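## Task

r1 begins in the work room and r2 in the stock room; the connecting door is locked, but a service window stands open. Take the steel tube off the wall rack in the stock room and set it so it rests on both arms of the wall rack in the work room, then release it and move the robots away from it. The task fails if either robot tips over or is left leaning.

## Robot and tools

ROBOTS. Two identical Hello Robot Stretch 4 units, r1 and r2. Each has an omni-wheel base, a lift that runs up a mast, one telescoping arm that reaches forward, a wrist with yaw, pitch and roll joints, and a two-finger gripper. Each is about 1.6 m tall, and its base edge lies no more than 0.23 m from its base origin. Cameras: r1_head_camera, r1_head_left_camera, r1_head_right_camera, r1_wrist_camera, and the same four names beginning with r2_.

FRAMES. Every robot reports in its own base frame: origin on the floor below the base centre, x ahead, y to the left, z up. hand_pose is a point between the open fingertips, given in that frame; its printed value can be somewhat off. Odometry is measured from where the base stood when the scene began. Neither robot knows where the other is; only images, lidar_m and wrist_depth_mm reveal that.

execute_actions. Arguments: "actions", a list holding one action or none (empty list = just report state and pictures), and optional "cameras" (list of camera names, or "all"; omitted or null means all, [] means none; an unknown name rejects the call). The action is one object with keys "r1" and/or "r2"; each robot's entry may contain:
- "base": exactly one relative move, measured from the base position given in the most recent state report: {"translate_m": d} straight ahead in metres (forward positive, -2 to 2); {"strafe_m": d} sideways in metres (left positive, -2 to 2); {"rotate_rad": d} turn in place in radians (counter-clockwise seen from above positive, -3.2 to 3.2).
- "joints": absolute targets by name. lift_m 0 to 1.2 m; arm_m 0 to 0.55 m extension; wrist_yaw_rad -1.134 to 4.276 (0 ahead, positive toward the left, 3.14 stowed back; past 3.4 the arm may obstruct); wrist_pitch_rad -1.117 to 4.259 (0 level, 1.57 pointing down); wrist_roll_rad -1.117 to 4.259 (0 keeps fingers level with each other; positive turns clockwise as seen from behind the gripper); gripper_m -0.038 to 0.141 m, the fingertip gap (negative values squeeze the tips together). Tolerances for done: lift and arm 0.004, yaw and roll 0.02, pitch 0.05, gripper 0.004.
- "pace": "slow", "default", "fast" or "max" (base up to 0.1/0.3/0.4/0.6 m/s and 1/2/3/4 rad/s; a raised lift lowers these caps, down to 0.3 m/s and 1 rad/s at full height).
- "contact_limits": {"arm_m": v}, 0 gentlest to 0.75 firmest, default 0.5.
- or alone: "end_of_arm": "enable_torque", which re-powers a wrist or gripper motor that shut off.
All motions in one action start at once. One action runs at most 15 s. A joint target outside its range is clamped and flagged; any other bad key or value rejects the whole call and nothing moves. A robot or part left out of an action may keep pushing toward its previous target. Example: {"r1": {"base": {"translate_m": 0.3}, "joints": {"gripper_m": 0.05}, "pace": "fast"}}. At scene start, lift_m 0.4 with wrist_yaw_rad 0 unfolds the wrist.

wait: {"seconds": 0 to 10}; commands nothing and returns state and pictures. zoom_image: {"camera": name, "region": [x0, y0, x1, y1]} in pixels of that camera's latest full picture, top-left origin, at most 504 by 504. read_manual: only licence text. finished_scene: {"scene": 1 or 2}; ends that scene for good and says whether it succeeded.

RESULTS. base_status and joint_status tell how each motion ended: "done"; "off_target" (stopped short, maybe still pushing); "contact_stop_at_<key>" (hit something; lift, arm or wheels go slack until next commanded); "limit_stop_at_<name>", e.g. own_body (self-collision guard) or tilt (leaning over 6 degrees, drive parts slack); "time_out"; "torque_fault" (wrist or gripper motor went limp, needs enable_torque). Base "done" only means the wheels turned the full amount, slip included. on_its_own lists what happened without being commanded; there "held at" is the target held, not the position. lidar_m: 12 distances in metres in 30-degree sectors, first straight ahead then counter-clockwise (4th left, 7th rear, 10th right); "-" means nothing seen or closer than 0.25 m; it sees the other robot but misses glass and thin legs. wrist_depth_mm: 7x7 grid of median depths, 100 to 2000 mm, from top left. base_odometry heading runs -3.142 to 3.142; if turned_by_wheels and turned_by_imu differ by more than about 0.1 rad the base slipped or struck something. base_tilt is in degrees, forward and right positive, with a small fixed bias. motor_effort is percent of maximum, peak in brackets; a changed gripper effort after closing hints at a firm hold. The "pictures" line names cameras in image order. If one call reports a stop, the rest of the calls in that reply are skipped.

GRIPPING. Close to a gap smaller than the object; closing further squeezes harder and pulls it inward. Readings alone do not confirm a hold; check images and effort.

AVOID. Robots pressing into each other (fails the run; once bases touch, any further drive is a hard press). When both carry the tube, their travel can differ by up to about 3 cm per metre, which strains the hands and can tip a robot. Driving or turning with over 1 kg held and arm_m above 0.2, especially fast, or pulling and pushing hard with a high gripper, risks tipping. A level gripper holding over about 2 kg, or pressing the gripper into things, shuts off the wrist. Stuck fingertips on a surface: raise the lift. Tilted-up plus rolled wrist can trigger self-collision stops. Avoid drops, slides, slams and hard pushes, and leave the tube resting undisturbed on the rack with both robots clear and upright.

Each tool is called after ">>>" as name(argument=value, ...) on one line, values as JSON.

## Session

>>> execute_actions(actions=[], cameras=["r1_head_left_camera","r1_wrist_camera","r2_head_left_camera","r2_wrist_camera"])

Scene clock: 0.00 s.
r1.base_odometry: x=+0.000 y=+0.000 heading=+0.000 (m, m, rad; r1's odometry frame)
r1.turned_by_wheels: +0.000 (rad since the last result)
r1.turned_by_imu: +0.000 (rad since the last result)
r1.base_tilt: forward=+0.1 right=+0.9 (deg)
r1.lidar_m: 2.61 2.70 2.67 2.20 2.59 2.22 2.09 2.14 1.85 1.59 1.66 2.35
r1.base_status: not commanded
r1.joint_positions: lift_m=+0.188 arm_m=+0.001 wrist_yaw_rad=+3.209 wrist_pitch_rad=+0.007 wrist_roll_rad=+0.017 gripper_m=+0.057
r1.joint_status: not commanded
r1.motor_effort: lift_m=+19 arm_m=-1 wrist_yaw_rad=+0 wrist_pitch_rad=-4 wrist_roll_rad=+0 gripper_m=-4 wheel_0=+0 wheel_1=+0 wheel_2=+0 (%)
r1.hand_pose: x=-0.1219 y=+0.0678 z=+0.3637 quat_wxyz=(-0.034, -0.004, +0.008, +0.999) (m; r1's base frame)
r1.wrist_depth_mm: - - 131 - - - - / - - 131 - - - - / - 109 131 - - - - / - 131 169 - - - - / 202 - - - - - - / 208 1255 196 1308 1098 1336 1308 / 208 820 904 135 878 866 917
r2.base_odometry: x=+0.000 y=+0.000 heading=+0.000 (m, m, rad; r2's odometry frame)
r2.turned_by_wheels: +0.000 (rad since the last result)
r2.turned_by_imu: +0.000 (rad since the last result)
r2.base_tilt: forward=-0.7 right=-0.1 (deg)
r2.lidar_m: 2.16 2.13 1.84 1.38 1.35 1.71 2.58 2.56 2.87 2.48 2.43 2.64
r2.base_status: not commanded
r2.joint_positions: lift_m=+0.221 arm_m=+0.001 wrist_yaw_rad=+3.230 wrist_pitch_rad=+0.007 wrist_roll_rad=+0.012 gripper_m=+0.057
r2.joint_status: not commanded
r2.motor_effort: lift_m=+19 arm_m=+0 wrist_yaw_rad=+0 wrist_pitch_rad=-6 wrist_roll_rad=+0 gripper_m=-2 wheel_0=-1 wheel_1=-1 wheel_2=+1 (%)
r2.hand_pose: x=-0.1234 y=+0.0617 z=+0.3970 quat_wxyz=(-0.044, -0.004, +0.006, +0.999) (m; r2's base frame)
r2.wrist_depth_mm: - - 134 - - - 1537 / - - 132 - - - 1576 / - - 132 285 - - 1576 / - 121 134 - - - 1661 / 182 - - - - - 1537 / 189 1366 196 1499 194 1464 1397 / 191 904 960 136 1025 946 976
pictures: r1_head_left_camera, r1_wrist_camera, r2_head_left_camera, r2_wrist_camera
camera_calibration (this result's frames):
r1_wrist_camera: T_world_to_cam=[[-0.0120465, 0.999914, 0.00511037, -0.0802393], [0.00486406, 0.00516928, -0.999975, 0.419936], [-0.999916, -0.0120213, -0.00492592, 0.107219], [0, 0, 0, 1]] pos_world=[0.1042, 0.0793505, 0.420863]
r2_wrist_camera: T_world_to_cam=[[-0.0734976, 0.997276, -0.0061858, -0.0672609], [0.0307391, -0.0039343, -0.99952, 0.455526], [-0.996822, -0.0736524, -0.0303662, 0.117547], [0, 0, 0, 1]] pos_world=[0.098227, 0.0775275, 0.458461]
Images, in order (width x height): r1_head_left_camera 420x672, r1_wrist_camera 616x392, r2_head_left_camera 420x672, r2_wrist_camera 616x392.

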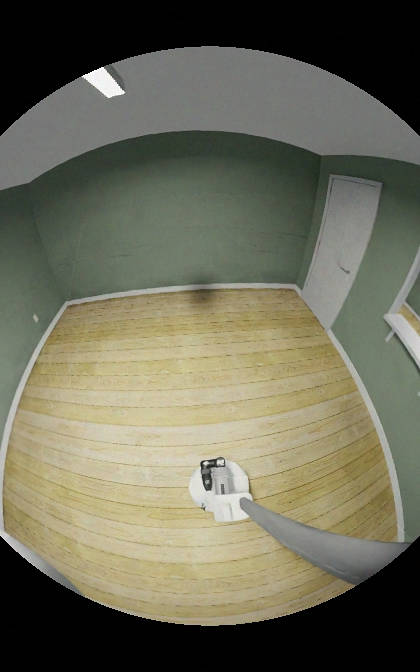

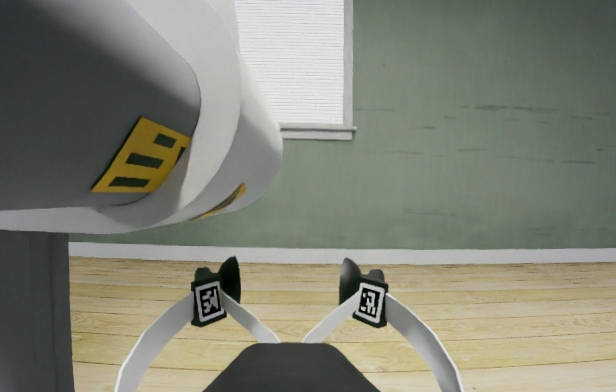

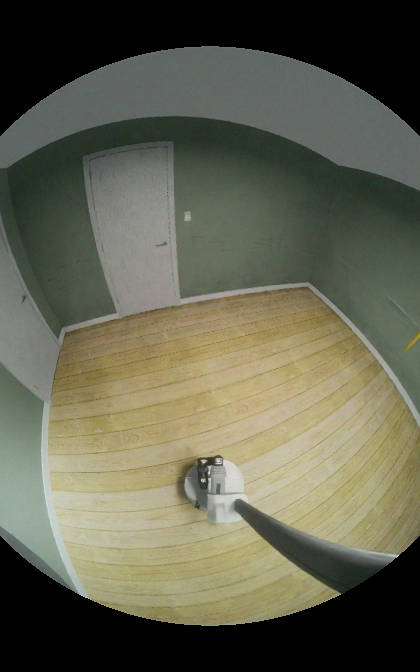

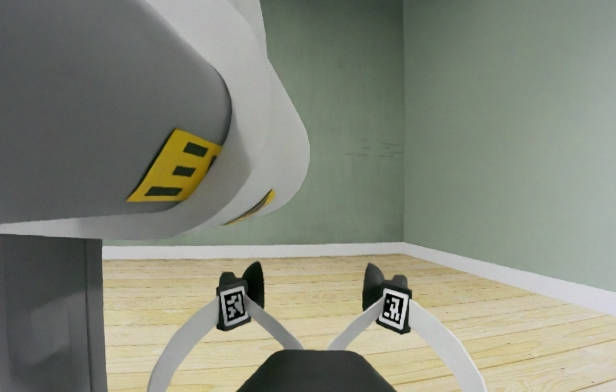

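>>> execute_actions(actions=[{"r1":{"base":{"rotate_rad":-1.45},"joints":{"lift_m":0.5,"wrist_yaw_rad":0}},"r2":{"base":{"rotate_rad":-1.35},"joints":{"lift_m":0.5,"wrist_yaw_rad":0}}}], cameras=["r1_head_camera","r2_head_camera"])

Scene clock: 4.00 s.
r1.base_odometry: x=+0.000 y=+0.000 heading=-1.450 (m, m, rad; r1's odometry frame)
r1.turned_by_wheels: -1.450 (rad since the last result)
r1.turned_by_imu: -1.446 (rad since the last result)
r1.base_tilt: forward=+0.0 right=+0.6 (deg)
r1.lidar_m: 1.62 1.69 2.68 2.64 2.80 2.59 2.52 2.69 2.14 2.03 2.21 1.80
r1.base_status: done
r1.joint_positions: lift_m=+0.500 arm_m=+0.001 wrist_yaw_rad=+0.001 wrist_pitch_rad=+0.007 wrist_roll_rad=+0.017 gripper_m=+0.057
r1.joint_status: all done
r1.motor_effort: lift_m=+22(23) arm_m=-1(1) wrist_yaw_rad=-1(8) wrist_pitch_rad=-5(4) wrist_roll_rad=+0(0) gripper_m=-3(6) wheel_0=+1(2) wheel_1=+0(5) wheel_2=+1(7) (%)
r1.hand_pose: x=+0.4603 y=-0.0873 z=+0.6759 quat_wxyz=(+1.000, +0.009, +0.004, +0.000) (m; r1's base frame)
r1.wrist_depth_mm: 1576 1618 - - 1499 1499 1464 / 1576 1618 - - 1499 1499 1499 / 1537 1576 - 1537 1499 1499 1464 / 1576 1537 1537 1537 1499 1499 1499 / 1537 1537 1537 1537 1499 1499 1464 / 1576 1537 197 1499 1537 1537 1499 / 1464 1366 1537 136 1537 1464 1499
r2.base_odometry: x=+0.000 y=+0.000 heading=-1.349 (m, m, rad; r2's odometry frame)
r2.turned_by_wheels: -1.349 (rad since the last result)
r2.turned_by_imu: -1.368 (rad since the last result)
r2.base_tilt: forward=-0.8 right=-0.1 (deg)
r2.lidar_m: 2.40 2.62 2.38 2.11 2.18 1.67 1.40 1.40 1.96 2.55 2.57 2.96
r2.base_status: done
r2.joint_positions: lift_m=+0.500 arm_m=+0.001 wrist_yaw_rad=+0.000 wrist_pitch_rad=+0.007 wrist_roll_rad=+0.012 gripper_m=+0.057
r2.joint_status: all done
r2.motor_effort: lift_m=+21(24) arm_m=+0(0) wrist_yaw_rad=-1(4) wrist_pitch_rad=-6(5) wrist_roll_rad=+0(0) gripper_m=-3(1) wheel_0=+4(9) wheel_1=+3(15) wheel_2=+1(7) (%)
r2.hand_pose: x=+0.4601 y=-0.0873 z=+0.6760 quat_wxyz=(+1.000, +0.006, +0.003, +0.000) (m; r2's base frame)
r2.wrist_depth_mm: - - - - - - - / - - - - - - - / - - - - - - - / - - - - - - - / - - - - - - - / - - 196 - 194 - - / 1464 1464 1499 136 1576 1464 1499
pictures: r1_head_camera, r2_head_camera
Images, in order (width x height): r1_head_camera 420x560, r2_head_camera 420x560.

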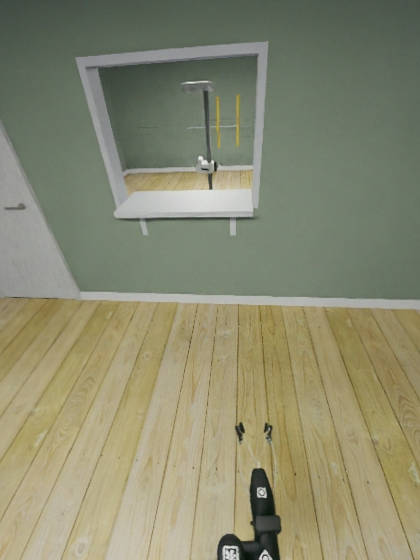

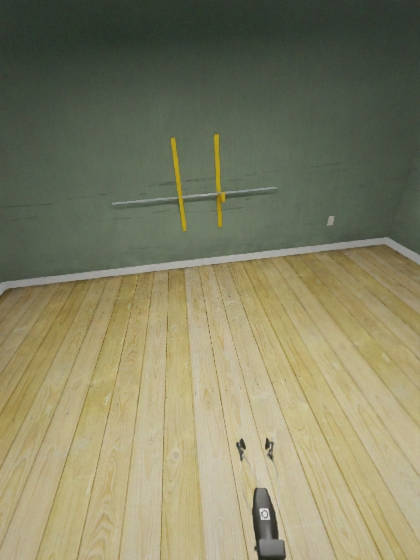

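>>> execute_actions(actions=[{"r1":{"base":{"rotate_rad":-0.09},"joints":{"wrist_yaw_rad":3.14,"wrist_pitch_rad":1.57,"wrist_roll_rad":0,"arm_m":0.15,"gripper_m":0.1}},"r2":{"base":{"rotate_rad":0.16},"joints":{"wrist_yaw_rad":3.14,"wrist_pitch_rad":1.57,"wrist_roll_rad":1.57,"arm_m":0.15,"gripper_m":0.1}}}], cameras=[])

>>> execute_actions(actions=[{"r1":{"base":{"translate_m":0.5}},"r2":{"base":{"translate_m":1.5},"pace":"fast"}}], cameras=[])

>>> execute_actions(actions=[{"r2":{"base":{"strafe_m":-0.26},"joints":{"lift_m":0.8}}}], cameras=["r1_head_camera","r2_head_camera"])

Scene clock: 26.57 s.
r1.base_odometry: x=+0.000 y=+0.000 heading=-1.540 (m, m, rad; r1's odometry frame)
r1.turned_by_wheels: -0.090 (rad since the last result)
r1.turned_by_imu: -0.091 (rad since the last result)
r1.base_tilt: forward=+0.1 right=+0.8 (deg)
r1.lidar_m: 1.61 1.68 2.44 2.64 2.74 2.67 2.52 2.61 2.17 2.05 2.13 1.85
r1.base_status: done
r1.joint_positions: lift_m=+0.500 arm_m=+0.149 wrist_yaw_rad=+3.139 wrist_pitch_rad=+1.570 wrist_roll_rad=+0.000 gripper_m=+0.100
r1.joint_status: all done
r1.motor_effort: lift_m=+21(22) arm_m=+7(6) wrist_yaw_rad=+4(10) wrist_pitch_rad=+2(3) wrist_roll_rad=+0(2) gripper_m=-1(8) wheel_0=+0(4) wheel_1=+0(8) wheel_2=+0(6) (%)
r1.hand_pose: x=+0.3195 y=+0.0874 z=+0.3895 quat_wxyz=(+0.001, -0.707, +0.001, +0.707) (m; r1's base frame)
r1.wrist_depth_mm: 585 389 392 399 621 627 634 / 591 389 394 402 615 634 640 / 591 597 418 615 621 634 640 / 591 603 603 615 615 627 640 / 591 597 603 609 621 627 634 / 591 597 597 609 199 627 634 / 585 591 603 137 621 627 634
r2.base_odometry: x=+0.000 y=+0.000 heading=-1.190 (m, m, rad; r2's odometry frame)
r2.turned_by_wheels: +0.159 (rad since the last result)
r2.turned_by_imu: +0.163 (rad since the last result)
r2.base_tilt: forward=-0.9 right=+0.0 (deg)
r2.lidar_m: 2.41 2.87 2.23 2.12 2.07 1.42 1.40 1.48 2.26 2.56 2.69 2.66
r2.base_status: done
r2.joint_positions: lift_m=+0.500 arm_m=+0.149 wrist_yaw_rad=+3.140 wrist_pitch_rad=+1.570 wrist_roll_rad=+1.570 gripper_m=+0.100
r2.joint_status: all done
r2.motor_effort: lift_m=+21(21) arm_m=+8(9) wrist_yaw_rad=+1(6) wrist_pitch_rad=+1(2) wrist_roll_rad=+2(8) gripper_m=+0(4) wheel_0=-4(11) wheel_1=-3(5) wheel_2=-1(6) (%)
r2.hand_pose: x=+0.3193 y=+0.0874 z=+0.3895 quat_wxyz=(+0.500, -0.499, +0.501, +0.500) (m; r2's base frame)
r2.wrist_depth_mm: 621 621 609 609 615 609 603 / 621 627 609 615 609 609 603 / 615 627 615 609 603 609 597 / 402 402 609 615 603 609 603 / 399 402 488 609 603 609 603 / 404 402 193 615 212 597 609 / 402 399 459 138 609 603 615
pictures: none
No camera images: the call's "cameras" was empty. Leave "cameras" out to get every camera's image.

Scene clock: 31.60 s.
r1.base_odometry: x=+0.016 y=-0.500 heading=-1.540 (m, m, rad; r1's odometry frame)
r1.turned_by_wheels: +0.000 (rad since the last result)
r1.turned_by_imu: -0.004 (rad since the last result)
r1.base_tilt: forward=+0.2 right=+0.8 (deg)
r1.lidar_m: 1.09 1.14 1.78 2.64 2.75 3.13 3.04 3.05 2.11 2.03 1.86 1.28
r1.base_status: done
r1.joint_positions: lift_m=+0.500 arm_m=+0.149 wrist_yaw_rad=+3.140 wrist_pitch_rad=+1.570 wrist_roll_rad=+0.000 gripper_m=+0.100
r1.joint_status: not commanded
r1.motor_effort: lift_m=+21(22) arm_m=+7(7) wrist_yaw_rad=+0(3) wrist_pitch_rad=+1(1) wrist_roll_rad=+0(0) gripper_m=-2(1) wheel_0=-1(1) wheel_1=-1(6) wheel_2=+1(9) (%)
r1.hand_pose: x=+0.3196 y=+0.0874 z=+0.3896 quat_wxyz=(+0.001, -0.707, +0.001, +0.707) (m; r1's base frame)
r1.wrist_depth_mm: 585 389 392 399 627 627 640 / 585 392 394 402 615 621 634 / 591 597 415 609 621 627 634 / 591 597 609 609 621 627 634 / 591 597 609 615 621 627 634 / 591 591 603 609 199 627 634 / 585 591 603 137 621 627 634
r2.base_odometry: x=+0.558 y=-1.392 heading=-1.189 (m, m, rad; r2's odometry frame)
r2.turned_by_wheels: +0.000 (rad since the last result)
r2.turned_by_imu: +0.003 (rad since the last result)
r2.base_tilt: forward=-0.9 right=+0.0 (deg)
r2.lidar_m: 0.89 1.13 1.79 2.11 2.23 3.13 3.07 3.19 2.69 2.60 1.70 1.00
r2.base_status: done
r2.joint_positions: lift_m=+0.500 arm_m=+0.149 wrist_yaw_rad=+3.140 wrist_pitch_rad=+1.570 wrist_roll_rad=+1.570 gripper_m=+0.100
r2.joint_status: not commanded
r2.motor_effort: lift_m=+21(22) arm_m=+8(8) wrist_yaw_rad=+1(1) wrist_pitch_rad=+1(0) wrist_roll_rad=+1(1) gripper_m=-1(1) wheel_0=+3(11) wheel_1=+2(2) wheel_2=+0(13) (%)
r2.hand_pose: x=+0.3193 y=+0.0874 z=+0.3895 quat_wxyz=(+0.500, -0.500, +0.500, +0.500) (m; r2's base frame)
r2.wrist_depth_mm: 615 615 609 615 609 603 603 / 609 621 615 615 615 615 609 / 615 609 615 609 603 609 609 / 402 407 609 615 609 603 609 / 399 399 496 609 609 609 609 / 402 399 193 603 212 609 603 / 402 399 455 138 615 609 597
pictures: none
No camera images: the call's "cameras" was empty. Leave "cameras" out to get every camera's image.

Scene clock: 33.87 s.
r1.base_odometry: x=+0.016 y=-0.500 heading=-1.540 (m, m, rad; r1's odometry frame)
r1.turned_by_wheels: +0.000 (rad since the last result)
r1.turned_by_imu: +0.000 (rad since the last result)
r1.base_tilt: forward=+0.1 right=+0.9 (deg)
r1.lidar_m: 1.11 1.16 1.76 2.64 2.73 3.12 3.00 3.01 2.17 2.01 1.85 1.32
r1.base_status: not commanded
r1.joint_positions: lift_m=+0.500 arm_m=+0.149 wrist_yaw_rad=+3.140 wrist_pitch_rad=+1.570 wrist_roll_rad=+0.000 gripper_m=+0.100
r1.joint_status: not commanded
r1.motor_effort: lift_m=+21(20) arm_m=+7(7) wrist_yaw_rad=+3(3) wrist_pitch_rad=+0(0) wrist_roll_rad=-1(0) gripper_m=-2(0) wheel_0=-1(1) wheel_1=-1(1) wheel_2=+1(1) (%)
r1.hand_pose: x=+0.3196 y=+0.0874 z=+0.3896 quat_wxyz=(+0.001, -0.707, +0.001, +0.707) (m; r1's base frame)
r1.wrist_depth_mm: 591 387 394 399 621 627 634 / 591 389 394 399 621 627 640 / 591 597 415 609 621 627 627 / 591 597 609 609 621 627 634 / 591 591 609 615 621 627 634 / 585 597 597 609 200 621 634 / 591 591 603 137 621 621 634
r2.base_odometry: x=+0.317 y=-1.489 heading=-1.189 (m, m, rad; r2's odometry frame)
r2.turned_by_wheels: +0.000 (rad since the last result)
r2.turned_by_imu: +0.001 (rad since the last result)
r2.base_tilt: forward=-0.8 right=-0.2 (deg)
r2.lidar_m: 0.91 1.13 1.79 2.38 2.48 3.16 3.07 3.18 2.42 2.34 1.66 1.10
r2.base_status: done
r2.joint_positions: lift_m=+0.800 arm_m=+0.149 wrist_yaw_rad=+3.140 wrist_pitch_rad=+1.570 wrist_roll_rad=+1.570 gripper_m=+0.100
r2.joint_status: all done
r2.motor_effort: lift_m=+21(22) arm_m=+8(8) wrist_yaw_rad=+1(1) wrist_pitch_rad=+2(1) wrist_roll_rad=+1(2) gripper_m=-2(1) wheel_0=+1(13) wheel_1=+0(7) wheel_2=-1(3) (%)
r2.hand_pose: x=+0.3193 y=+0.0874 z=+0.6895 quat_wxyz=(+0.500, -0.500, +0.500, +0.500) (m; r2's base frame)
r2.wrist_depth_mm: 931 904 917 917 904 904 891 / 917 904 931 904 904 904 891 / 917 917 904 917 891 891 878 / 931 707 707 904 904 878 904 / 917 707 699 917 904 904 891 / 931 699 193 904 211 904 878 / 508 917 917 138 917 904 891
pictures: r1_head_camera, r2_head_camera
Images, in order (width x height): r1_head_camera 420x560, r2_head_camera 420x560.

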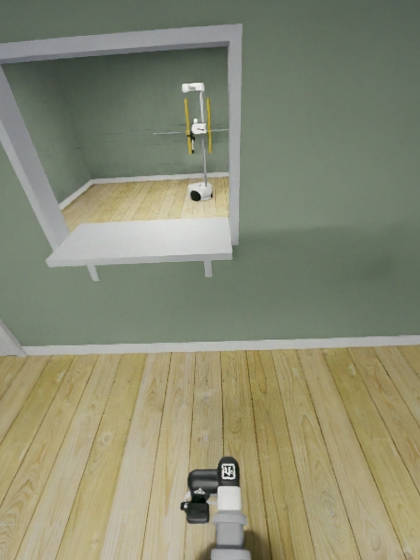

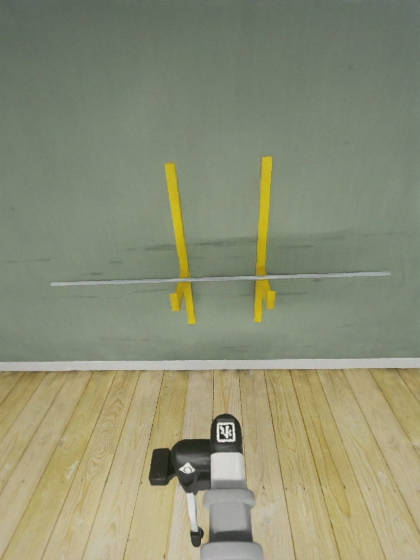

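>>> execute_actions(actions=[{"r2":{"base":{"strafe_m":-0.047},"joints":{"lift_m":1.15}},"r1":{"base":{"strafe_m":0.3}}}], cameras=[])

>>> execute_actions(actions=[{"r2":{"base":{"translate_m":0.66}}}], cameras=["r1_head_camera","r2_head_left_camera","r2_wrist_camera"])

Scene clock: 40.67 s.
r1.base_odometry: x=+0.315 y=-0.491 heading=-1.540 (m, m, rad; r1's odometry frame)
r1.turned_by_wheels: +0.000 (rad since the last result)
r1.turned_by_imu: +0.000 (rad since the last result)
r1.base_tilt: forward=+0.2 right=+0.8 (deg)
r1.lidar_m: 1.10 1.17 1.72 2.32 2.43 3.16 3.03 3.11 2.46 2.35 1.84 1.16
r1.base_status: done
r1.joint_positions: lift_m=+0.500 arm_m=+0.149 wrist_yaw_rad=+3.140 wrist_pitch_rad=+1.570 wrist_roll_rad=+0.000 gripper_m=+0.100
r1.joint_status: not commanded
r1.motor_effort: lift_m=+20(21) arm_m=+7(7) wrist_yaw_rad=+1(1) wrist_pitch_rad=+1(1) wrist_roll_rad=+0(1) gripper_m=-2(1) wheel_0=+1(7) wheel_1=-2(7) wheel_2=+1(1) (%)
r1.hand_pose: x=+0.3196 y=+0.0874 z=+0.3896 quat_wxyz=(+0.001, -0.707, +0.001, +0.707) (m; r1's base frame)
r1.wrist_depth_mm: 585 389 392 399 621 627 634 / 585 389 394 402 621 627 634 / 585 597 415 609 627 627 634 / 591 597 603 615 621 627 634 / 585 597 603 609 615 627 634 / 585 591 603 609 199 627 634 / 591 591 597 137 615 621 640
r2.base_odometry: x=+0.273 y=-1.506 heading=-1.189 (m, m, rad; r2's odometry frame)
r2.turned_by_wheels: +0.000 (rad since the last result)
r2.turned_by_imu: +0.001 (rad since the last result)
r2.base_tilt: forward=-1.0 right=+0.0 (deg)
r2.lidar_m: 0.92 0.91 1.79 2.41 2.56 3.15 3.08 3.16 2.36 2.28 1.70 1.11
r2.base_status: done
r2.joint_positions: lift_m=+1.150 arm_m=+0.149 wrist_yaw_rad=+3.140 wrist_pitch_rad=+1.570 wrist_roll_rad=+1.570 gripper_m=+0.100
r2.joint_status: all done
r2.motor_effort: lift_m=+21(24) arm_m=+8(8) wrist_yaw_rad=+0(1) wrist_pitch_rad=+1(2) wrist_roll_rad=+1(2) gripper_m=-1(1) wheel_0=+2(7) wheel_1=-2(15) wheel_2=+0(0) (%)
r2.hand_pose: x=+0.3193 y=+0.0874 z=+1.0395 quat_wxyz=(+0.500, -0.500, +0.500, +0.500) (m; r2's base frame)
r2.wrist_depth_mm: 1229 1255 1255 1255 1255 1255 1229 / 1229 1281 1255 1229 1255 1255 1255 / 1255 1229 1255 1255 1229 1281 1255 / 1281 1308 1042 1229 1229 1255 1229 / 1255 1255 1060 1229 1229 1255 1205 / 1308 917 193 1255 212 1255 1205 / 500 1255 1255 138 1255 1255 1205
pictures: none
No camera images: the call's "cameras" was empty. Leave "cameras" out to get every camera's image.

Scene clock: 44.33 s.
r1.base_odometry: x=+0.315 y=-0.491 heading=-1.540 (m, m, rad; r1's odometry frame)
r1.turned_by_wheels: +0.000 (rad since the last result)
r1.turned_by_imu: -0.001 (rad since the last result)
r1.base_tilt: forward=+0.1 right=+0.7 (deg)
r1.lidar_m: 1.09 1.18 1.71 2.34 2.41 3.16 3.04 3.13 2.46 2.35 1.84 1.18
r1.base_status: not commanded
r1.joint_positions: lift_m=+0.500 arm_m=+0.149 wrist_yaw_rad=+3.140 wrist_pitch_rad=+1.570 wrist_roll_rad=+0.000 gripper_m=+0.100
r1.joint_status: not commanded
r1.motor_effort: lift_m=+20(20) arm_m=+7(7) wrist_yaw_rad=+3(1) wrist_pitch_rad=+2(1) wrist_roll_rad=-1(1) gripper_m=-2(1) wheel_0=+1(0) wheel_1=-2(2) wheel_2=+1(1) (%)
r1.hand_pose: x=+0.3196 y=+0.0874 z=+0.3896 quat_wxyz=(+0.001, -0.707, +0.001, +0.707) (m; r1's base frame)
r1.wrist_depth_mm: 591 389 394 399 621 634 634 / 585 389 392 399 615 627 634 / 585 597 415 609 621 627 634 / 591 597 603 609 615 627 634 / 585 597 603 615 615 621 634 / 591 597 597 609 199 627 634 / 585 591 603 137 621 627 634
r2.base_odometry: x=+0.519 y=-2.119 heading=-1.189 (m, m, rad; r2's odometry frame)
r2.turned_by_wheels: +0.001 (rad since the last result)
r2.turned_by_imu: +0.002 (rad since the last result)
r2.base_tilt: forward=-0.8 right=-0.2 (deg)
r2.lidar_m: 0.40 0.32 0.35 2.41 2.52 3.52 3.79 3.21 2.42 1.99 0.58 0.27
r2.base_status: done
r2.joint_positions: lift_m=+1.150 arm_m=+0.149 wrist_yaw_rad=+3.140 wrist_pitch_rad=+1.570 wrist_roll_rad=+1.570 gripper_m=+0.100
r2.joint_status: not commanded
r2.motor_effort: lift_m=+21(21) arm_m=+8(8) wrist_yaw_rad=+0(1) wrist_pitch_rad=+2(1) wrist_roll_rad=+1(2) gripper_m=+0(0) wheel_0=+4(5) wheel_1=+3(8) wheel_2=+1(7) (%)
r2.hand_pose: x=+0.3193 y=+0.0874 z=+1.0395 quat_wxyz=(+0.500, -0.500, +0.500, +0.500) (m; r2's base frame)
r2.wrist_depth_mm: 1281 1255 1255 1255 1255 569 399 / 1308 1255 1255 1281 1078 525 399 / 1255 1255 1255 1281 931 449 370 / 1281 1255 1025 1281 1182 554 394 / 1255 1255 1060 1255 1160 539 384 / 1281 917 194 1229 213 488 373 / 500 1255 1229 138 1008 449 366
pictures: r1_head_camera, r2_head_left_camera, r2_wrist_camera
camera_calibration (this result's frames):
r2_wrist_camera: T_world_to_cam=[[0.999897, 0.00533144, 0.01333, -0.332713], [0.00501931, -0.999715, 0.0233407, 0.116195], [0.0134506, -0.0232713, -0.999639, 1.26088], [0, 0, 0, 1]] pos_world=[0.315136, 0.147279, 1.26215]
Images, in order (width x height): r1_head_camera 420x560, r2_head_left_camera 420x672, r2_wrist_camera 616x392.

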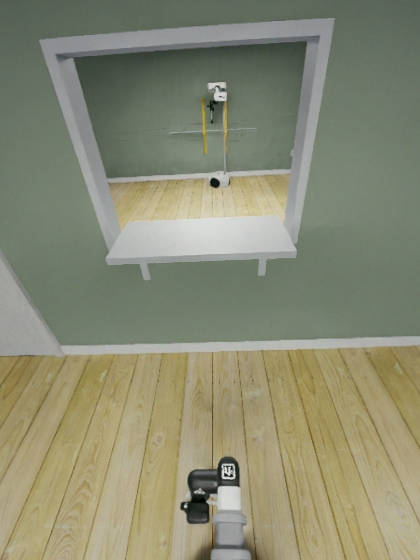

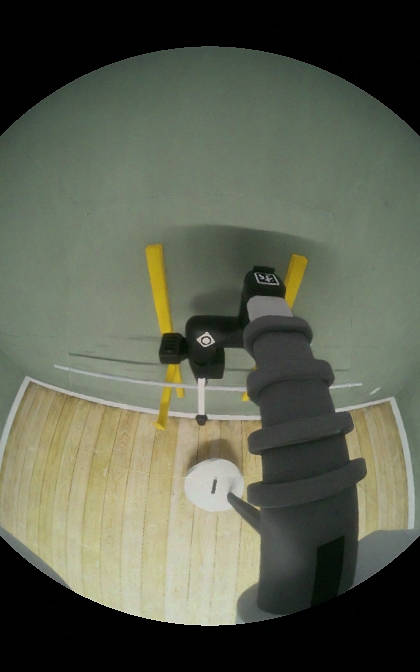

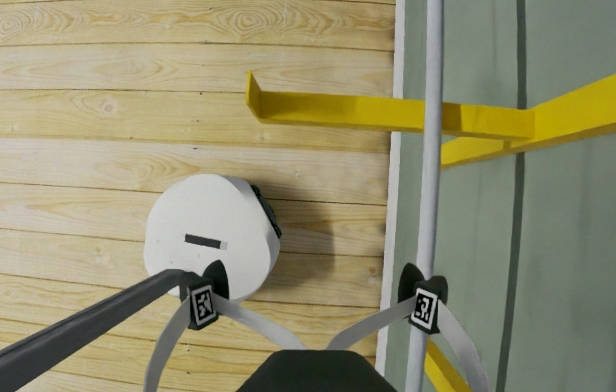

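>>> execute_actions(actions=[{"r2":{"joints":{"arm_m":0.27,"lift_m":1.07}}}], cameras=["r2_head_left_camera","r2_wrist_camera"])

Scene clock: 50.13 s.
r1.base_odometry: x=+0.315 y=-0.491 heading=-1.540 (m, m, rad; r1's odometry frame)
r1.turned_by_wheels: +0.000 (rad since the last result)
r1.turned_by_imu: -0.001 (rad since the last result)
r1.base_tilt: forward=+0.1 right=+0.7 (deg)
r1.lidar_m: 1.08 1.15 1.72 2.31 2.43 3.18 3.06 3.13 2.47 2.34 1.84 1.14
r1.base_status: not commanded
r1.joint_positions: lift_m=+0.500 arm_m=+0.149 wrist_yaw_rad=+3.140 wrist_pitch_rad=+1.570 wrist_roll_rad=+0.000 gripper_m=+0.100
r1.joint_status: not commanded
r1.motor_effort: lift_m=+21(20) arm_m=+7(7) wrist_yaw_rad=+2(2) wrist_pitch_rad=+1(1) wrist_roll_rad=-1(1) gripper_m=-3(3) wheel_0=+1(0) wheel_1=-2(2) wheel_2=+1(1) (%)
r1.hand_pose: x=+0.3196 y=+0.0874 z=+0.3896 quat_wxyz=(+0.001, -0.707, +0.001, +0.707) (m; r1's base frame)
r1.wrist_depth_mm: 597 387 394 399 621 627 634 / 591 389 394 399 615 621 634 / 591 597 415 609 621 627 634 / 591 591 597 615 621 627 634 / 591 597 603 609 615 627 634 / 591 597 597 603 199 627 634 / 591 591 603 137 621 627 634
r2.base_odometry: x=+0.519 y=-2.119 heading=-1.189 (m, m, rad; r2's odometry frame)
r2.turned_by_wheels: +0.000 (rad since the last result)
r2.turned_by_imu: +0.001 (rad since the last result)
r2.base_tilt: forward=-0.9 right=-0.2 (deg)
r2.lidar_m: 0.36 0.33 0.32 2.39 2.50 3.51 3.78 3.22 2.38 1.98 0.56 0.27
r2.base_status: not commanded
r2.joint_positions: lift_m=+1.070 arm_m=+0.269 wrist_yaw_rad=+3.140 wrist_pitch_rad=+1.570 wrist_roll_rad=+1.570 gripper_m=+0.100
r2.joint_status: all done
r2.motor_effort: lift_m=+16(20) arm_m=+8(9) wrist_yaw_rad=+1(0) wrist_pitch_rad=+1(2) wrist_roll_rad=+2(1) gripper_m=-2(0) wheel_0=+4(4) wheel_1=+3(3) wheel_2=+1(1) (%)
r2.hand_pose: x=+0.4394 y=+0.0874 z=+0.9599 quat_wxyz=(+0.500, -0.500, +0.500, +0.500) (m; r2's base frame)
r2.wrist_depth_mm: 1229 1205 1182 1182 715 315 - / 1182 303 304 301 301 253 189 / 1205 1205 1160 1182 544 300 227 / 1182 991 1205 1182 661 307 218 / 1205 976 960 1182 634 301 220 / 1205 976 193 1160 212 268 214 / 1205 1182 1182 138 554 247 -
pictures: r2_head_left_camera, r2_wrist_camera
camera_calibration (this result's frames):
r2_wrist_camera: T_world_to_cam=[[0.999893, 0.00529509, 0.0136154, -0.45197], [0.00497629, -0.999715, 0.0233426, 0.117468], [0.0137352, -0.0232723, -0.999635, 1.17956], [0, 0, 0, 1]] pos_world=[0.435136, 0.147279, 1.18254]
Images, in order (width x height): r2_head_left_camera 420x672, r2_wrist_camera 616x392.

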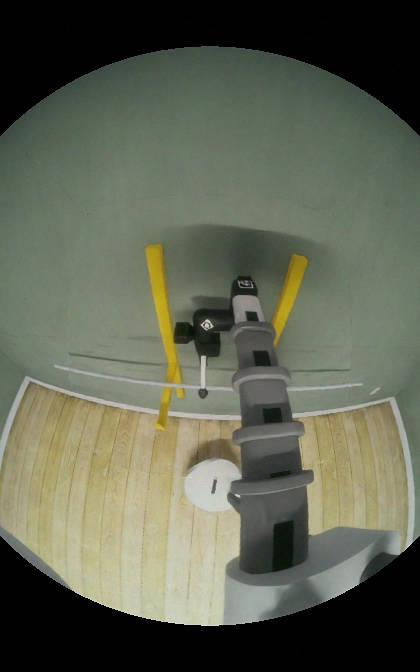

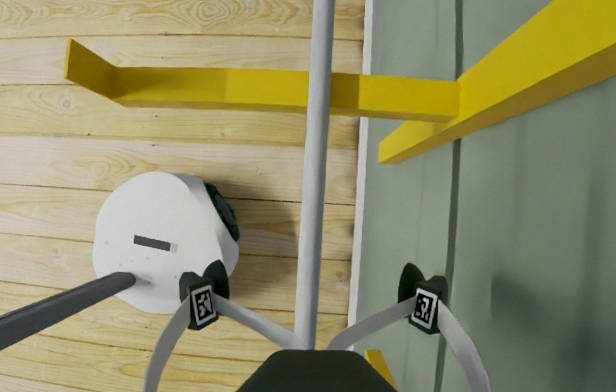

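>>> execute_actions(actions=[{"r2":{"base":{"strafe_m":-0.045},"joints":{"lift_m":1.003,"gripper_m":0.07},"pace":"slow"}}], cameras=["r2_head_left_camera","r2_wrist_camera"])

Scene clock: 57.50 s.
r1.base_odometry: x=+0.315 y=-0.491 heading=-1.540 (m, m, rad; r1's odometry frame)
r1.turned_by_wheels: +0.000 (rad since the last result)
r1.turned_by_imu: -0.001 (rad since the last result)
r1.base_tilt: forward=+0.1 right=+0.8 (deg)
r1.lidar_m: 1.07 1.16 1.73 2.34 2.42 3.16 3.05 3.11 2.47 2.35 1.81 1.19
r1.base_status: not commanded
r1.joint_positions: lift_m=+0.500 arm_m=+0.149 wrist_yaw_rad=+3.140 wrist_pitch_rad=+1.570 wrist_roll_rad=+0.000 gripper_m=+0.100
r1.joint_status: not commanded
r1.motor_effort: lift_m=+20(20) arm_m=+7(7) wrist_yaw_rad=+2(1) wrist_pitch_rad=+0(1) wrist_roll_rad=-1(0) gripper_m=-1(3) wheel_0=+1(1) wheel_1=-2(2) wheel_2=+1(1) (%)
r1.hand_pose: x=+0.3196 y=+0.0874 z=+0.3896 quat_wxyz=(+0.001, -0.707, +0.001, +0.707) (m; r1's base frame)
r1.wrist_depth_mm: 585 389 394 399 621 627 634 / 591 392 394 402 621 627 634 / 591 591 415 609 621 627 634 / 591 597 603 609 615 627 634 / 585 603 603 609 615 627 634 / 585 591 603 609 199 627 634 / 591 597 597 137 615 621 640
r2.base_odometry: x=+0.478 y=-2.136 heading=-1.189 (m, m, rad; r2's odometry frame)
r2.turned_by_wheels: +0.000 (rad since the last result)
r2.turned_by_imu: +0.001 (rad since the last result)
r2.base_tilt: forward=-0.8 right=+0.0 (deg)
r2.lidar_m: 0.40 0.38 0.34 2.43 2.56 3.57 3.79 3.17 2.34 1.98 0.56 0.25
r2.base_status: done
r2.joint_positions: lift_m=+1.003 arm_m=+0.269 wrist_yaw_rad=+3.140 wrist_pitch_rad=+1.570 wrist_roll_rad=+1.570 gripper_m=+0.070
r2.joint_status: all done
r2.motor_effort: lift_m=+16(16) arm_m=+8(8) wrist_yaw_rad=+0(1) wrist_pitch_rad=+0(0) wrist_roll_rad=+1(1) gripper_m=-2(1) wheel_0=+4(3) wheel_1=-3(10) wheel_2=+0(1) (%)
r2.hand_pose: x=+0.4394 y=+0.0874 z=+0.8930 quat_wxyz=(+0.500, -0.500, +0.500, +0.500) (m; r2's base frame)
r2.wrist_depth_mm: 1098 1118 691 237 252 233 - / 1118 1118 1098 1098 707 296 225 / 1098 1118 1138 1118 654 310 224 / 1118 917 1098 1098 654 304 221 / 1098 891 917 1118 621 297 217 / 1118 904 198 1098 199 287 212 / 1138 1118 1118 136 504 242 -
pictures: r2_head_left_camera, r2_wrist_camera
camera_calibration (this result's frames):
r2_wrist_camera: T_world_to_cam=[[0.999893, 0.00529521, 0.0136152, -0.451059], [0.00497642, -0.999715, 0.0233426, 0.119031], [0.0137349, -0.0232723, -0.999635, 1.11261], [0, 0, 0, 1]] pos_world=[0.435137, 0.147279, 1.11557]
Images, in order (width x height): r2_head_left_camera 420x672, r2_wrist_camera 616x392.

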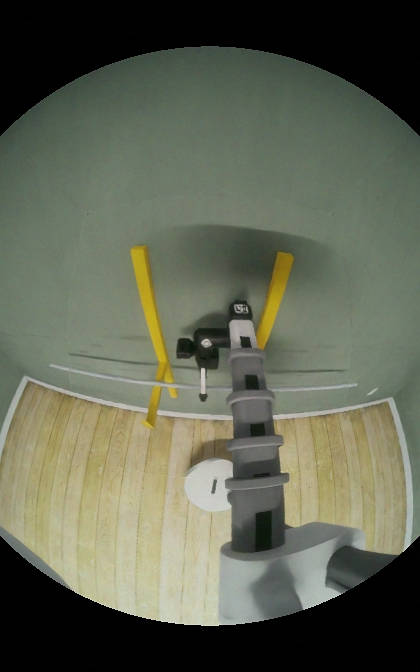

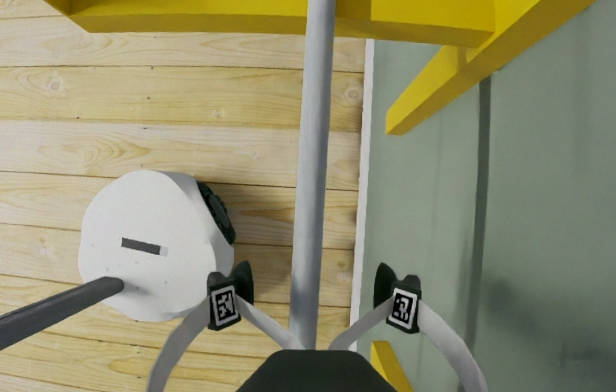

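Ends at 50 and 357, hand at ~203: centred.

>>> execute_actions(actions=[{"r2":{"joints":{"gripper_m":-0.038}}}], cameras=[])

>>> execute_actions(actions=[{"r2":{"joints":{"lift_m":1.04},"pace":"slow"}}], cameras=["r2_head_left_camera","r2_wrist_camera","r1_head_camera"])

>>> zoom_image(camera="r1_head_camera", region=[150, 80, 290, 200])

Scene clock: 61.97 s.
r1.base_odometry: x=+0.315 y=-0.491 heading=-1.540 (m, m, rad; r1's odometry frame)
r1.turned_by_wheels: +0.000 (rad since the last result)
r1.turned_by_imu: -0.001 (rad since the last result)
r1.base_tilt: forward=+0.2 right=+0.6 (deg)
r1.lidar_m: 1.09 1.15 1.73 2.32 2.41 3.18 3.04 3.14 2.49 2.36 1.85 1.17
r1.base_status: not commanded
r1.joint_positions: lift_m=+0.500 arm_m=+0.149 wrist_yaw_rad=+3.140 wrist_pitch_rad=+1.570 wrist_roll_rad=+0.000 gripper_m=+0.100
r1.joint_status: not commanded
r1.motor_effort: lift_m=+20(20) arm_m=+7(7) wrist_yaw_rad=+2(1) wrist_pitch_rad=+1(2) wrist_roll_rad=+0(0) gripper_m=-4(1) wheel_0=+1(1) wheel_1=-2(2) wheel_2=+1(1) (%)
r1.hand_pose: x=+0.3196 y=+0.0874 z=+0.3896 quat_wxyz=(+0.001, -0.707, +0.001, +0.707) (m; r1's base frame)
r1.wrist_depth_mm: 591 389 392 397 621 627 634 / 591 389 394 399 615 627 634 / 591 597 415 609 621 627 634 / 585 597 603 609 615 627 634 / 591 597 603 609 621 627 634 / 591 591 597 609 199 621 634 / 585 597 603 137 621 627 634
r2.base_odometry: x=+0.478 y=-2.136 heading=-1.189 (m, m, rad; r2's odometry frame)
r2.turned_by_wheels: +0.000 (rad since the last result)
r2.turned_by_imu: +0.001 (rad since the last result)
r2.base_tilt: forward=-0.6 right=-0.1 (deg)
r2.lidar_m: 0.39 0.35 0.35 2.44 2.58 3.57 3.76 3.14 2.36 1.98 0.57 0.25
r2.base_status: not commanded
r2.joint_positions: lift_m=+1.003 arm_m=+0.269 wrist_yaw_rad=+3.140 wrist_pitch_rad=+1.570 wrist_roll_rad=+1.570 gripper_m=-0.037
r2.joint_status: all done
r2.motor_effort: lift_m=+19(19) arm_m=+8(8) wrist_yaw_rad=+0(2) wrist_pitch_rad=+1(5) wrist_roll_rad=+0(2) gripper_m=-25(21) wheel_0=+4(4) wheel_1=-3(3) wheel_2=+0(0) (%)
r2.hand_pose: x=+0.4394 y=+0.0874 z=+0.8927 quat_wxyz=(+0.500, -0.500, +0.500, +0.500) (m; r2's base frame)
r2.wrist_depth_mm: 1118 1118 683 251 251 233 - / 1138 1098 1118 1118 699 300 227 / 1118 1098 1138 1138 676 310 226 / 1098 917 1118 1098 654 304 224 / 1118 917 917 1118 640 301 220 / 1138 904 180 206 180 273 213 / 1138 1138 1118 180 504 229 -
pictures: none
No camera images: the call's "cameras" was empty. Leave "cameras" out to get every camera's image.

Scene clock: 63.10 s.
r1.base_odometry: x=+0.315 y=-0.491 heading=-1.540 (m, m, rad; r1's odometry frame)
r1.turned_by_wheels: +0.000 (rad since the last result)
r1.turned_by_imu: +0.000 (rad since the last result)
r1.base_tilt: forward=+0.1 right=+0.7 (deg)
r1.lidar_m: 1.08 1.14 1.75 2.34 2.43 3.17 3.01 3.12 2.47 2.37 1.84 1.15
r1.base_status: not commanded
r1.joint_positions: lift_m=+0.500 arm_m=+0.149 wrist_yaw_rad=+3.140 wrist_pitch_rad=+1.570 wrist_roll_rad=+0.000 gripper_m=+0.100
r1.joint_status: not commanded
r1.motor_effort: lift_m=+21(20) arm_m=+7(7) wrist_yaw_rad=+3(1) wrist_pitch_rad=+1(1) wrist_roll_rad=-1(0) gripper_m=+0(2) wheel_0=+1(1) wheel_1=-2(2) wheel_2=+1(1) (%)
r1.hand_pose: x=+0.3196 y=+0.0874 z=+0.3896 quat_wxyz=(+0.001, -0.707, +0.001, +0.707) (m; r1's base frame)
r1.wrist_depth_mm: 591 389 394 399 621 627 634 / 585 389 397 399 621 627 634 / 591 597 418 609 621 627 634 / 585 597 603 609 621 627 634 / 591 597 603 609 615 621 634 / 585 591 597 609 199 627 634 / 585 597 603 137 615 627 627
r2.base_odometry: x=+0.478 y=-2.136 heading=-1.189 (m, m, rad; r2's odometry frame)
r2.turned_by_wheels: +0.000 (rad since the last result)
r2.turned_by_imu: +0.000 (rad since the last result)
r2.base_tilt: forward=-0.8 right=-0.2 (deg)
r2.lidar_m: 0.41 0.39 0.36 2.42 2.57 3.61 3.76 3.13 2.37 2.01 0.59 0.26
r2.base_status: not commanded
r2.joint_positions: lift_m=+1.040 arm_m=+0.269 wrist_yaw_rad=+3.140 wrist_pitch_rad=+1.570 wrist_roll_rad=+1.570 gripper_m=-0.037
r2.joint_status: all done
r2.motor_effort: lift_m=+23(24) arm_m=+8(8) wrist_yaw_rad=+0(0) wrist_pitch_rad=+1(1) wrist_roll_rad=+0(0) gripper_m=-25(25) wheel_0=+4(4) wheel_1=-3(3) wheel_2=+0(0) (%)
r2.hand_pose: x=+0.4394 y=+0.0874 z=+0.9294 quat_wxyz=(+0.500, -0.500, +0.500, +0.500) (m; r2's base frame)
r2.wrist_depth_mm: 1160 279 276 271 270 253 - / 1160 1160 1160 1138 707 291 227 / 1138 1182 1160 1182 668 312 226 / 1182 946 1138 1138 661 307 223 / 1160 960 946 1160 634 298 219 / 1160 931 179 205 180 273 213 / 1182 1182 1138 178 504 229 -
pictures: r1_head_camera, r2_head_left_camera, r2_wrist_camera
camera_calibration (this result's frames):
r2_wrist_camera: T_world_to_cam=[[0.999892, 0.00513573, 0.0137463, -0.451689], [0.0048139, -0.999716, 0.0233438, 0.118251], [0.0138623, -0.0232751, -0.999633, 1.14899], [0, 0, 0, 1]] pos_world=[0.435143, 0.147279, 1.15201]
Images, in order (width x height): r1_head_camera 420x560, r2_head_left_camera 420x672, r2_wrist_camera 616x392.

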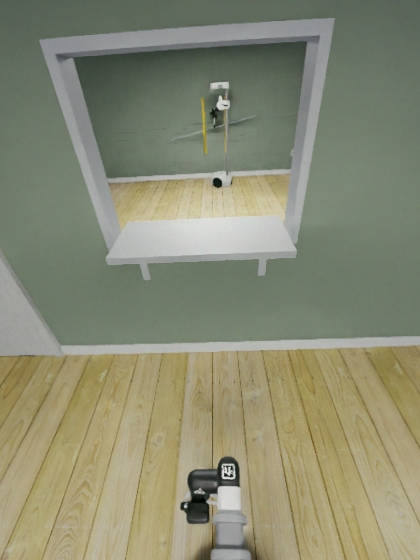

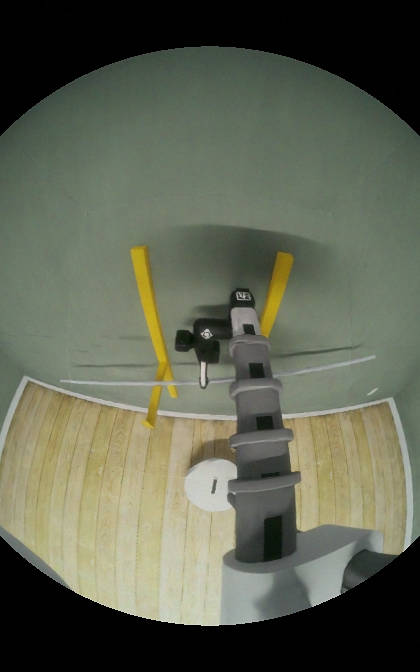

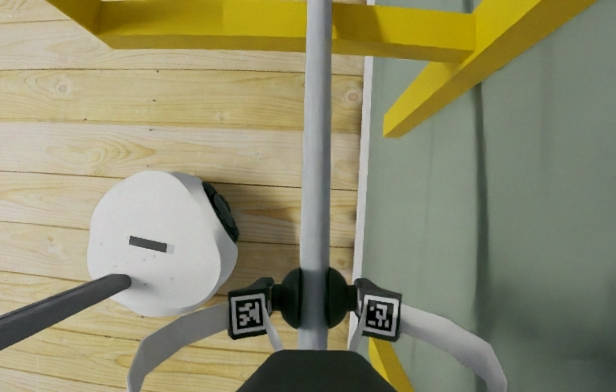

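Region (150, 80, 290, 200) of r1_head_camera's 420x560 image, scaled by 3.600, with more detail than that image has; it fills the top 432 rows of this view, and the rest is white.

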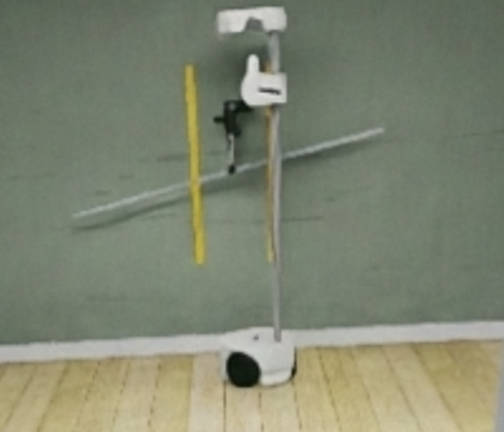

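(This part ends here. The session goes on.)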